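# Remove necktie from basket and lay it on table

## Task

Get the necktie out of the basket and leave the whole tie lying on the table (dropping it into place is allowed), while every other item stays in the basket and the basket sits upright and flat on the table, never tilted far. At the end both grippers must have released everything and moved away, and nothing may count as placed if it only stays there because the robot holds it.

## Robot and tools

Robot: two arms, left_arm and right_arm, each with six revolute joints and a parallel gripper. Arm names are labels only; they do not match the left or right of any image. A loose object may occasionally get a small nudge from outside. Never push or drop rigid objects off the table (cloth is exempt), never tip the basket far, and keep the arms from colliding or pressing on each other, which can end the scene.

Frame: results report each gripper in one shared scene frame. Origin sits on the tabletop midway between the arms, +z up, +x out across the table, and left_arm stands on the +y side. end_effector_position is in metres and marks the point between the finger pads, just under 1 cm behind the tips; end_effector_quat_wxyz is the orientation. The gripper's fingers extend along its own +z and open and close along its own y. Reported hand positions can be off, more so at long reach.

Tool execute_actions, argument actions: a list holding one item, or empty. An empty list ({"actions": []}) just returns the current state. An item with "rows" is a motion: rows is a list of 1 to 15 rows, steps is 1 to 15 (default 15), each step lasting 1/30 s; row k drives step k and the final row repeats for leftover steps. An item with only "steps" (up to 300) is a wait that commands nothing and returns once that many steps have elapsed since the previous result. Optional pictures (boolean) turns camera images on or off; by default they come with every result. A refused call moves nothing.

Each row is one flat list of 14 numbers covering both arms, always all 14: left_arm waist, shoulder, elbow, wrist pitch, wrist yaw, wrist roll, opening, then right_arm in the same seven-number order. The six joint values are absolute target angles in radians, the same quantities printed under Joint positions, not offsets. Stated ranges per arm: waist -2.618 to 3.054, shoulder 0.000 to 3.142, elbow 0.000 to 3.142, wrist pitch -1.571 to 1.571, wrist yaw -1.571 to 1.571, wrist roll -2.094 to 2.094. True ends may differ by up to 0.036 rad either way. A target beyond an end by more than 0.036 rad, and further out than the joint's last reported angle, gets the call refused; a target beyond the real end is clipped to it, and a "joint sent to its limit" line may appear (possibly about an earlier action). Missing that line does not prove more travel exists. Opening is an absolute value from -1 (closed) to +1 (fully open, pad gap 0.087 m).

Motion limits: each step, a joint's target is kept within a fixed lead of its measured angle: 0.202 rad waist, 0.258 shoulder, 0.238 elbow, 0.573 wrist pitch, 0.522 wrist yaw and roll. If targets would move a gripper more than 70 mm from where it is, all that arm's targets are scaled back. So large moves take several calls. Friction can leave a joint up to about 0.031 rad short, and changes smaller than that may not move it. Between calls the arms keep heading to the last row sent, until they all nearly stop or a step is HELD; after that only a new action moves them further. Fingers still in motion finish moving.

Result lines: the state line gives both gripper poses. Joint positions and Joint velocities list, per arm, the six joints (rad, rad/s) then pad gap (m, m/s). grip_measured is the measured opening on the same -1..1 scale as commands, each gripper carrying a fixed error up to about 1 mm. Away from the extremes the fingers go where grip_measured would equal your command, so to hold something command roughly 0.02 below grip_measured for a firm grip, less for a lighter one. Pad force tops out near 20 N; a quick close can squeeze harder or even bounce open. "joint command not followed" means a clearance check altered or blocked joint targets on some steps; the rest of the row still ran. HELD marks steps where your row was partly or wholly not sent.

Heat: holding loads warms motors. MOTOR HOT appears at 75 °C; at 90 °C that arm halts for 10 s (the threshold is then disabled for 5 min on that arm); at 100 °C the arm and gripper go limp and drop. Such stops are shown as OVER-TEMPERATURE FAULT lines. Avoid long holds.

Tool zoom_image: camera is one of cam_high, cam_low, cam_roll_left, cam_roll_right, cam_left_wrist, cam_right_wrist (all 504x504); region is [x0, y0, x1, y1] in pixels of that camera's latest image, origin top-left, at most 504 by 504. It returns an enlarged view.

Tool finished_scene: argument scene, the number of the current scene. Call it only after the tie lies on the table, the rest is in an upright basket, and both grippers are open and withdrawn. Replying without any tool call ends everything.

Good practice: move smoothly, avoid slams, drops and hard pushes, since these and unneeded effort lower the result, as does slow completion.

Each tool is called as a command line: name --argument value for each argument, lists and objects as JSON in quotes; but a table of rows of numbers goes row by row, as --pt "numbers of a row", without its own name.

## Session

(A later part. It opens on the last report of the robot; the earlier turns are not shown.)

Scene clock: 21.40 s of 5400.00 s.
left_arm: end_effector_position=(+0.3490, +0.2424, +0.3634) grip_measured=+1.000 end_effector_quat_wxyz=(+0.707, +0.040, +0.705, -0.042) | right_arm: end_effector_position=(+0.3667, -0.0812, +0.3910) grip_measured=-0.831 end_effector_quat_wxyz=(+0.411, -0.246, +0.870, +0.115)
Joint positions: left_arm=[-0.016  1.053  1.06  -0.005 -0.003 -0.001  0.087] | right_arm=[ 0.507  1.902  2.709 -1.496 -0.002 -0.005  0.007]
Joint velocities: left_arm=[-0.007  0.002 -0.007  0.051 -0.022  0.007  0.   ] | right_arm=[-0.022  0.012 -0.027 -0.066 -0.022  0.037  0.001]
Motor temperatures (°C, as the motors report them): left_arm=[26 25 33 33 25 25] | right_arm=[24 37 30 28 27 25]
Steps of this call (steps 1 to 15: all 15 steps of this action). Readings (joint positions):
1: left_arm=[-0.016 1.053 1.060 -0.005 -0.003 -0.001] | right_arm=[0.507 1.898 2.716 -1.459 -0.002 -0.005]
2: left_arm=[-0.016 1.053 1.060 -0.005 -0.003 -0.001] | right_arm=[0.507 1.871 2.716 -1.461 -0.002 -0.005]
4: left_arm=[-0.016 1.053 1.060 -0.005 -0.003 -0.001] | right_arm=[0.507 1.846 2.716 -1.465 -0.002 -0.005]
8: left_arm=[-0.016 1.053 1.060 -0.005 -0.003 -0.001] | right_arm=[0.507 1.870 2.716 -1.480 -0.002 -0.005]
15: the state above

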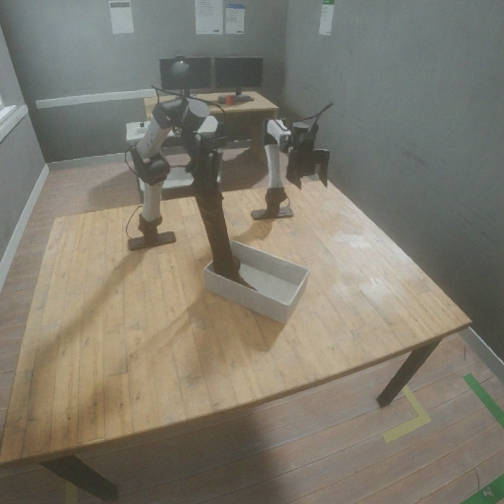

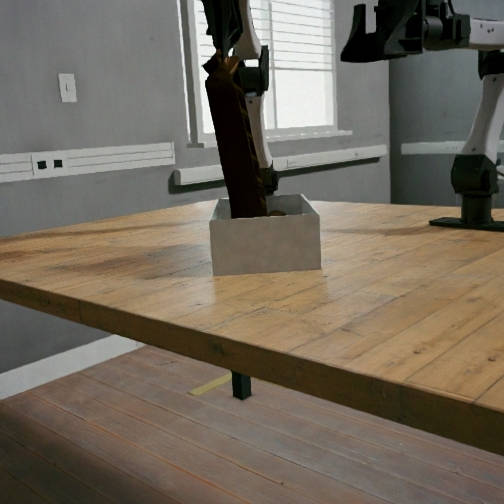

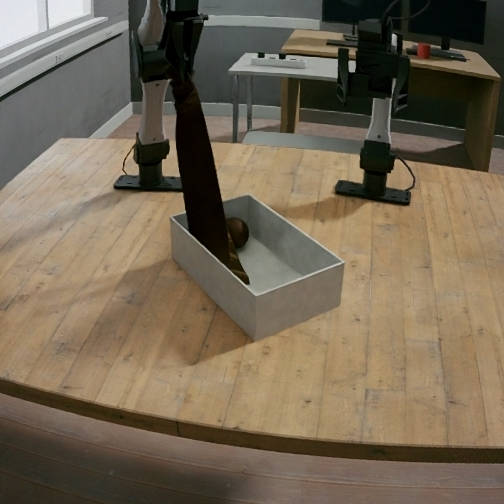

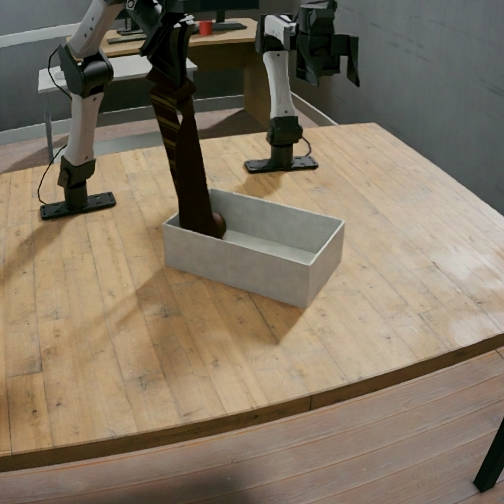

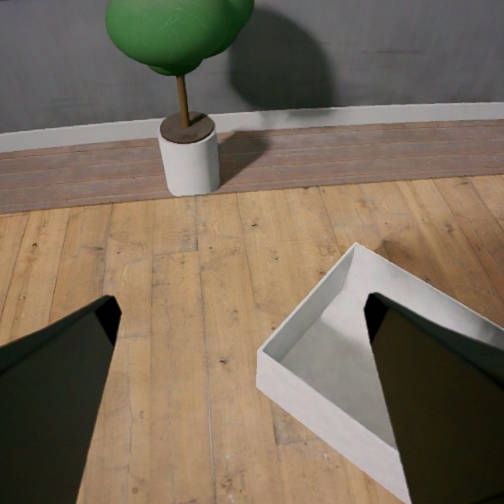

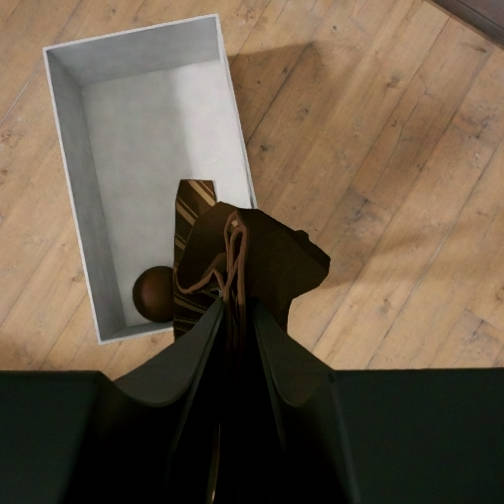

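execute_actions --actions '[{"rows": [[-0.016,1.053,1.06,0,0,0,1,0.45,1.8,2.9,-1.1,0,0,-1]], "steps": 15}]' --pictures false

execute_actions --actions '[{"rows": [[-0.016,1.053,1.06,0,0,0,1,0.1,1.8,2.9,-1.1,0,0,-1]], "steps": 15}]' --pictures false

execute_actions --actions '[{"rows": [[-0.016,1.053,1.06,0,0,0,1,-0.3,1.8,2.9,-1.1,0,0,-1]], "steps": 15}]'

Scene clock: 24.00 s of 5400.00 s.
left_arm: end_effector_position=(+0.3490, +0.2424, +0.3634) grip_measured=+1.000 end_effector_quat_wxyz=(+0.707, +0.040, +0.705, -0.042) | right_arm: end_effector_position=(+0.3598, -0.1054, +0.5704) grip_measured=-0.831 end_effector_quat_wxyz=(+0.678, -0.180, +0.692, +0.173)
Joint positions: left_arm=[-0.016  1.053  1.06  -0.005 -0.003 -0.001  0.087] | right_arm=[ 0.462  1.786  2.897 -1.133 -0.002 -0.005  0.007]
Joint velocities: left_arm=[-0.012 -0.017  0.002  0.037  0.037  0.007  0.   ] | right_arm=[ 0.017 -0.017  0.012  0.212  0.066 -0.051  0.   ]
Motor temperatures (°C, as the motors report them): left_arm=[26 25 34 33 25 25] | right_arm=[24 37 30 28 27 25]
Steps of this call (steps 1 to 15: the robot went on to your last target; steps 16 to 63: nothing new was sent; steps 64 to 78: all 15 steps of this action). Readings (joint positions):
64: left_arm=[-0.016 1.053 1.060 -0.005 -0.003 -0.001] | right_arm=[0.505 1.901 2.720 -1.486 -0.002 -0.005]
65: left_arm=[-0.016 1.053 1.060 -0.005 -0.003 -0.001] | right_arm=[0.501 1.902 2.737 -1.458 -0.002 -0.005]
67: left_arm=[-0.016 1.053 1.060 -0.005 -0.003 -0.001] | right_arm=[0.490 1.894 2.780 -1.394 -0.002 -0.005]
71: left_arm=[-0.016 1.053 1.060 -0.005 -0.003 -0.001] | right_arm=[0.470 1.850 2.850 -1.268 -0.002 -0.005]
78: the state above

Scene clock: 24.50 s of 5400.00 s.
left_arm: end_effector_position=(+0.3490, +0.2424, +0.3634) grip_measured=+1.000 end_effector_quat_wxyz=(+0.707, +0.040, +0.705, -0.042) | right_arm: end_effector_position=(+0.4110, -0.2345, +0.5666) grip_measured=-0.833 end_effector_quat_wxyz=(+0.695, -0.051, +0.716, +0.046)
Joint positions: left_arm=[-0.016  1.053  1.06  -0.005 -0.003 -0.001  0.087] | right_arm=[ 0.101  1.803  2.897 -1.124  0.005 -0.005  0.007]
Joint velocities: left_arm=[-0.007 -0.007 -0.002  0.022 -0.022 -0.081  0.   ] | right_arm=[-0.022 -0.002  0.002  0.022  0.037  0.037 -0.004]
Motor temperatures (°C, as the motors report them): left_arm=[26 25 34 33 25 25] | right_arm=[24 37 30 29 27 25]
Steps of this call (steps 1 to 15: all 15 steps of this action). Readings (joint positions):
1: left_arm=[-0.016 1.053 1.060 -0.005 -0.003 -0.001] | right_arm=[0.433 1.786 2.897 -1.128 -0.017 -0.005]
2: left_arm=[-0.016 1.053 1.060 -0.005 -0.003 -0.001] | right_arm=[0.372 1.787 2.897 -1.126 -0.022 -0.005]
4: left_arm=[-0.016 1.053 1.060 -0.005 -0.003 -0.001] | right_arm=[0.227 1.795 2.897 -1.126 -0.018 -0.005]
8: left_arm=[-0.016 1.053 1.060 -0.005 -0.003 -0.001] | right_arm=[0.101 1.803 2.897 -1.126 0.005 -0.005]
15: the state above

Scene clock: 25.00 s of 5400.00 s.
left_arm: end_effector_position=(+0.3490, +0.2424, +0.3634) grip_measured=+1.000 end_effector_quat_wxyz=(+0.707, +0.040, +0.705, -0.042) | right_arm: end_effector_position=(+0.4019, -0.3891, +0.5663) grip_measured=-0.834 end_effector_quat_wxyz=(+0.690, +0.093, +0.712, -0.094)
Joint positions: left_arm=[-0.016  1.053  1.06  -0.005 -0.003 -0.001  0.087] | right_arm=[-0.299  1.804  2.897 -1.123  0.008 -0.005  0.007]
Joint velocities: left_arm=[ 0.002 -0.007  0.007  0.037 -0.051  0.037  0.   ] | right_arm=[ 0.002 -0.002 -0.002  0.066 -0.037 -0.051 -0.   ]
Motor temperatures (°C, as the motors report them): left_arm=[26 25 34 33 25 25] | right_arm=[24 37 30 29 27 25]
Steps of this call (steps 1 to 15: all 15 steps of this action). Readings (joint positions):
1: left_arm=[-0.016 1.053 1.060 -0.005 -0.003 -0.001] | right_arm=[0.074 1.803 2.897 -1.124 -0.011 -0.005]
2: left_arm=[-0.016 1.053 1.060 -0.005 -0.003 -0.001] | right_arm=[0.014 1.803 2.897 -1.124 -0.017 -0.005]
4: left_arm=[-0.016 1.053 1.060 -0.005 -0.003 -0.001] | right_arm=[-0.132 1.803 2.897 -1.124 -0.014 -0.005]
8: left_arm=[-0.016 1.053 1.060 -0.005 -0.003 -0.001] | right_arm=[-0.297 1.804 2.897 -1.124 0.008 -0.005]
15: the state above

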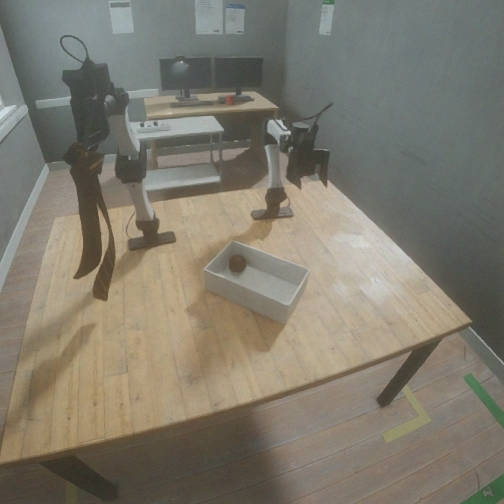

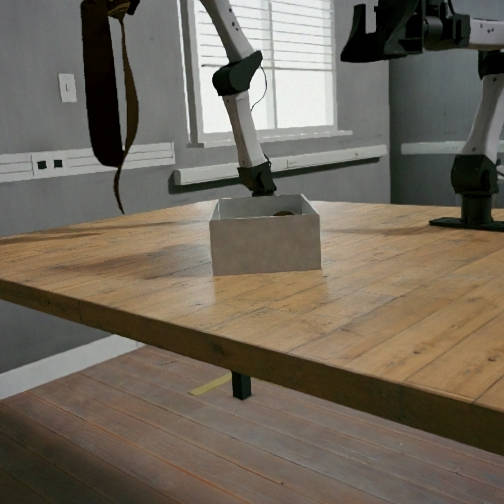

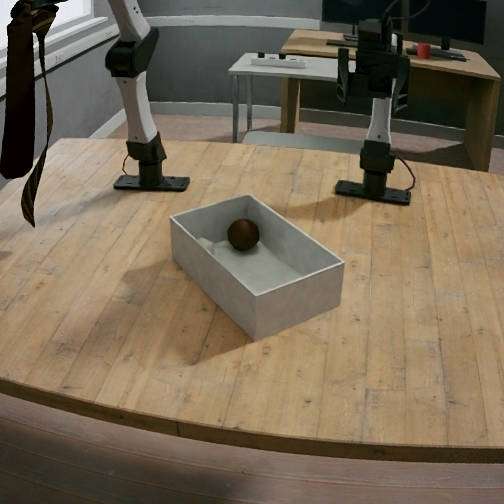

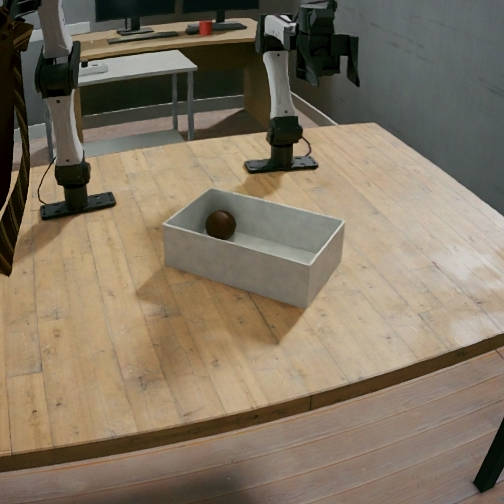

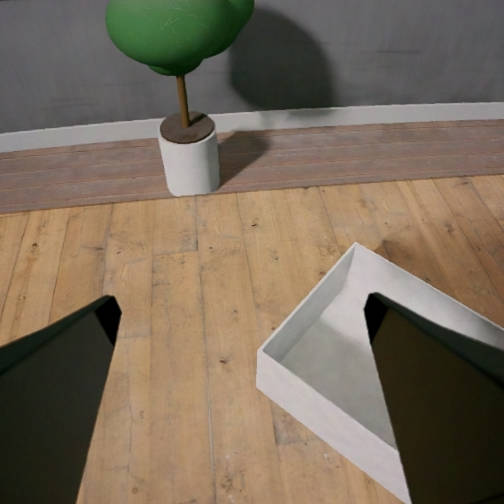

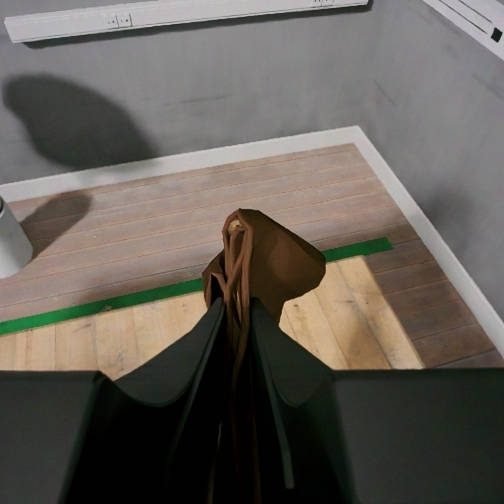

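All out. Lower and release.

execute_actions --actions '[{"rows": [[-0.016,1.053,1.06,0,0,0,1,-0.3,1.95,2.3,-1.4,0,0,-1]], "steps": 15}]' --pictures false

execute_actions --actions '[{"rows": [[-0.016,1.053,1.06,0,0,0,1,-0.3,1.95,1.85,-1.4,0,0,-1]], "steps": 15}]' --pictures false

execute_actions --actions '[{"rows": [[-0.016,1.053,1.06,0,0,0,1,-0.3,1.95,1.85,-1.4,0,0,1]], "steps": 12}]' --pictures false

execute_actions --actions '[{"rows": [[-0.016,1.053,1.06,0,0,0,1,-0.2,1.4,1.5,-0.8,0,0,1]], "steps": 15}]'

Scene clock: 27.57 s of 5400.00 s.
left_arm: end_effector_position=(+0.3490, +0.2424, +0.3634) grip_measured=+1.000 end_effector_quat_wxyz=(+0.707, +0.040, +0.705, -0.042) | right_arm: end_effector_position=(+0.4461, -0.4008, +0.2891) grip_measured=-0.834 end_effector_quat_wxyz=(+0.318, +0.121, +0.939, -0.046)
Joint positions: left_arm=[-0.016  1.053  1.06  -0.005 -0.003 -0.001  0.087] | right_arm=[-0.299  1.938  2.348 -1.327  0.008 -0.005  0.007]
Joint velocities: left_arm=[-0.002 -0.007  0.002  0.007  0.007 -0.022  0.   ] | right_arm=[ 0.007  0.535 -1.009 -0.667 -0.007 -0.007  0.   ]
Motor temperatures (°C, as the motors report them): left_arm=[26 25 34 33 25 25] | right_arm=[24 36 30 29 27 25]
Steps of this call (steps 1 to 15: the robot went on to your last target; steps 16 to 62: nothing new was sent; steps 63 to 77: all 15 steps of this action). Readings (joint positions):
63: left_arm=[-0.016 1.053 1.060 -0.005 -0.003 -0.001] | right_arm=[-0.299 1.805 2.885 -1.128 0.008 -0.005]
64: left_arm=[-0.016 1.053 1.060 -0.005 -0.003 -0.001] | right_arm=[-0.299 1.804 2.868 -1.138 0.008 -0.005]
66: left_arm=[-0.016 1.053 1.060 -0.005 -0.003 -0.001] | right_arm=[-0.299 1.812 2.818 -1.166 0.008 -0.005]
70: left_arm=[-0.016 1.053 1.060 -0.005 -0.003 -0.001] | right_arm=[-0.299 1.853 2.684 -1.224 0.008 -0.005]
77: the state above

Scene clock: 28.07 s of 5400.00 s.
left_arm: end_effector_position=(+0.3490, +0.2424, +0.3634) grip_measured=+1.000 end_effector_quat_wxyz=(+0.707, +0.040, +0.705, -0.042) | right_arm: end_effector_position=(+0.3572, -0.3772, +0.1340) grip_measured=-0.834 end_effector_quat_wxyz=(+0.022, +0.127, +0.992, -0.007)
Joint positions: left_arm=[-0.016  1.053  1.06  -0.005 -0.003 -0.001  0.087] | right_arm=[-0.299  1.966  1.837 -1.396  0.008 -0.005  0.007]
Joint velocities: left_arm=[-0.007 -0.007 -0.012 -0.007 -0.066 -0.007  0.   ] | right_arm=[-0.007 -0.1    0.002 -0.022  0.007 -0.007  0.   ]
Motor temperatures (°C, as the motors report them): left_arm=[26 25 34 33 25 25] | right_arm=[24 36 30 29 27 25]
Steps of this call (steps 1 to 15: all 15 steps of this action). Readings (joint positions):
1: left_arm=[-0.016 1.053 1.060 -0.005 -0.003 -0.001] | right_arm=[-0.299 1.947 2.287 -1.330 0.008 -0.005]
2: left_arm=[-0.016 1.053 1.060 -0.005 -0.003 -0.001] | right_arm=[-0.299 1.947 2.208 -1.332 0.008 -0.005]
4: left_arm=[-0.016 1.053 1.060 -0.005 -0.003 -0.001] | right_arm=[-0.299 1.948 2.044 -1.340 0.008 -0.005]
8: left_arm=[-0.016 1.053 1.060 -0.005 -0.003 -0.001] | right_arm=[-0.299 1.981 1.849 -1.389 0.008 -0.005]
15: the state above

Scene clock: 28.47 s of 5400.00 s.
left_arm: end_effector_position=(+0.3490, +0.2424, +0.3634) grip_measured=+1.000 end_effector_quat_wxyz=(+0.707, +0.040, +0.705, -0.042) | right_arm: end_effector_position=(+0.3571, -0.3772, +0.1350) grip_measured=+0.993 end_effector_quat_wxyz=(+0.024, +0.127, +0.992, -0.007)
Joint positions: left_arm=[-0.016  1.053  1.06  -0.005 -0.003 -0.001  0.087] | right_arm=[-0.299  1.963  1.837 -1.396  0.008 -0.005  0.087]
Joint velocities: left_arm=[ 0.007 -0.007 -0.012 -0.037 -0.066 -0.022  0.   ] | right_arm=[ 0.007  0.002  0.002 -0.022  0.022 -0.066 -0.001]
Motor temperatures (°C, as the motors report them): left_arm=[26 25 34 33 25 25] | right_arm=[24 36 30 29 27 25]
Steps of this call (steps 1 to 12: all 12 steps of this action). Readings (joint positions):
1: left_arm=[-0.016 1.053 1.060 -0.005 -0.003 -0.001] | right_arm=[-0.299 1.964 1.837 -1.396 0.008 -0.005]
2: left_arm=[-0.016 1.053 1.060 -0.005 -0.003 -0.001] | right_arm=[-0.299 1.963 1.837 -1.396 0.008 -0.005]
4: left_arm=[-0.016 1.053 1.060 -0.005 -0.003 -0.001] | right_arm=[-0.299 1.963 1.837 -1.396 0.008 -0.005]
8: left_arm=[-0.016 1.053 1.060 -0.005 -0.003 -0.001] | right_arm=[-0.299 1.963 1.837 -1.396 0.008 -0.005]
12: the state above

Scene clock: 28.97 s of 5400.00 s.
left_arm: end_effector_position=(+0.3490, +0.2424, +0.3634) grip_measured=+1.000 end_effector_quat_wxyz=(+0.707, +0.040, +0.705, -0.042) | right_arm: end_effector_position=(+0.3925, -0.3465, +0.2802) grip_measured=+0.993 end_effector_quat_wxyz=(+0.434, +0.069, +0.898, -0.036)
Joint positions: left_arm=[-0.016  1.053  1.06  -0.005 -0.003 -0.001  0.087] | right_arm=[-0.197  1.37   1.519 -0.82   0.001 -0.005  0.087]
Joint velocities: left_arm=[ 0.012 -0.002  0.002  0.051  0.037 -0.066  0.   ] | right_arm=[-0.007  0.227  0.012 -0.022 -0.022  0.022 -0.001]
Motor temperatures (°C, as the motors report them): left_arm=[26 25 34 33 25 25] | right_arm=[24 36 30 29 27 25]
Steps of this call (steps 1 to 15: all 15 steps of this action). Readings (joint positions):
1: left_arm=[-0.016 1.053 1.060 -0.005 -0.003 -0.001] | right_arm=[-0.291 1.926 1.780 -1.309 0.010 -0.005]
2: left_arm=[-0.016 1.053 1.060 -0.005 -0.003 -0.001] | right_arm=[-0.275 1.862 1.683 -1.193 0.011 -0.005]
4: left_arm=[-0.016 1.053 1.060 -0.005 -0.003 -0.001] | right_arm=[-0.228 1.718 1.545 -1.065 0.009 -0.005]
8: left_arm=[-0.016 1.053 1.060 -0.005 -0.003 -0.001] | right_arm=[-0.197 1.468 1.506 -0.935 0.001 -0.005]
15: the state above

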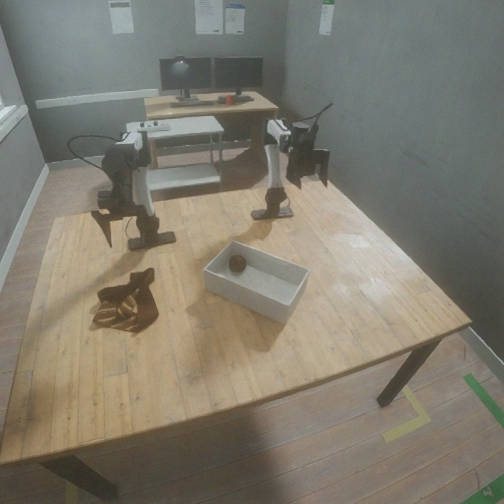

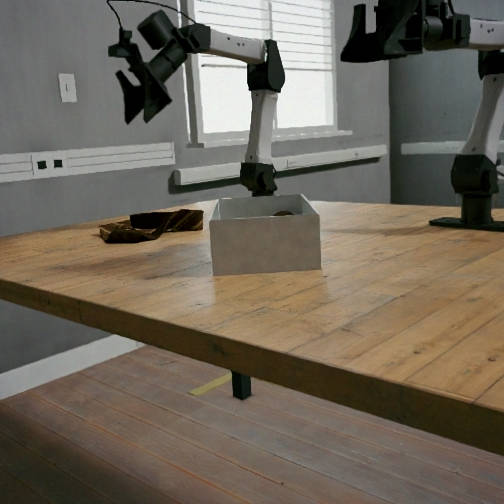

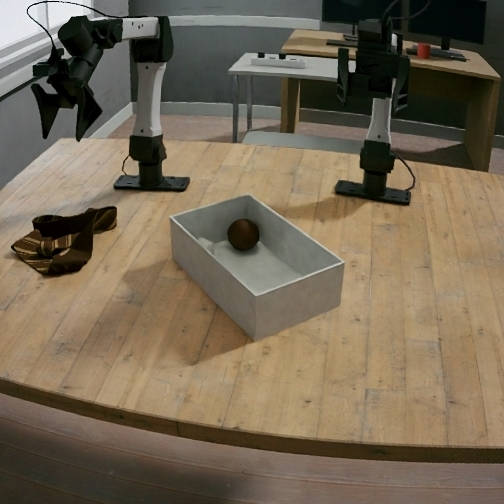

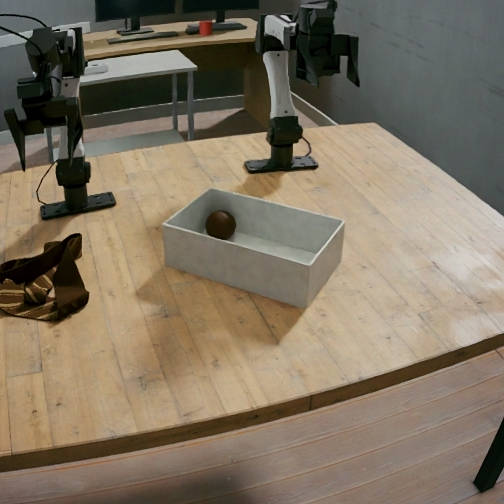

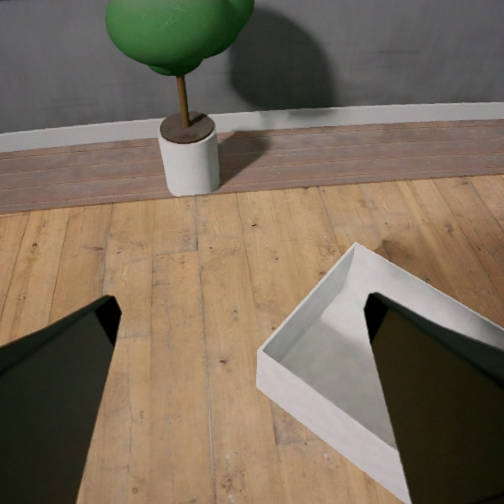

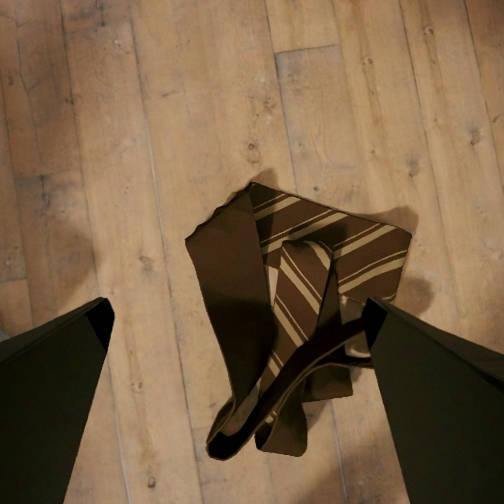

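The cube is still visible at the basket's wall, and the ball is inside too.

finished_scene --scene 2

The scene is finished: the task was done.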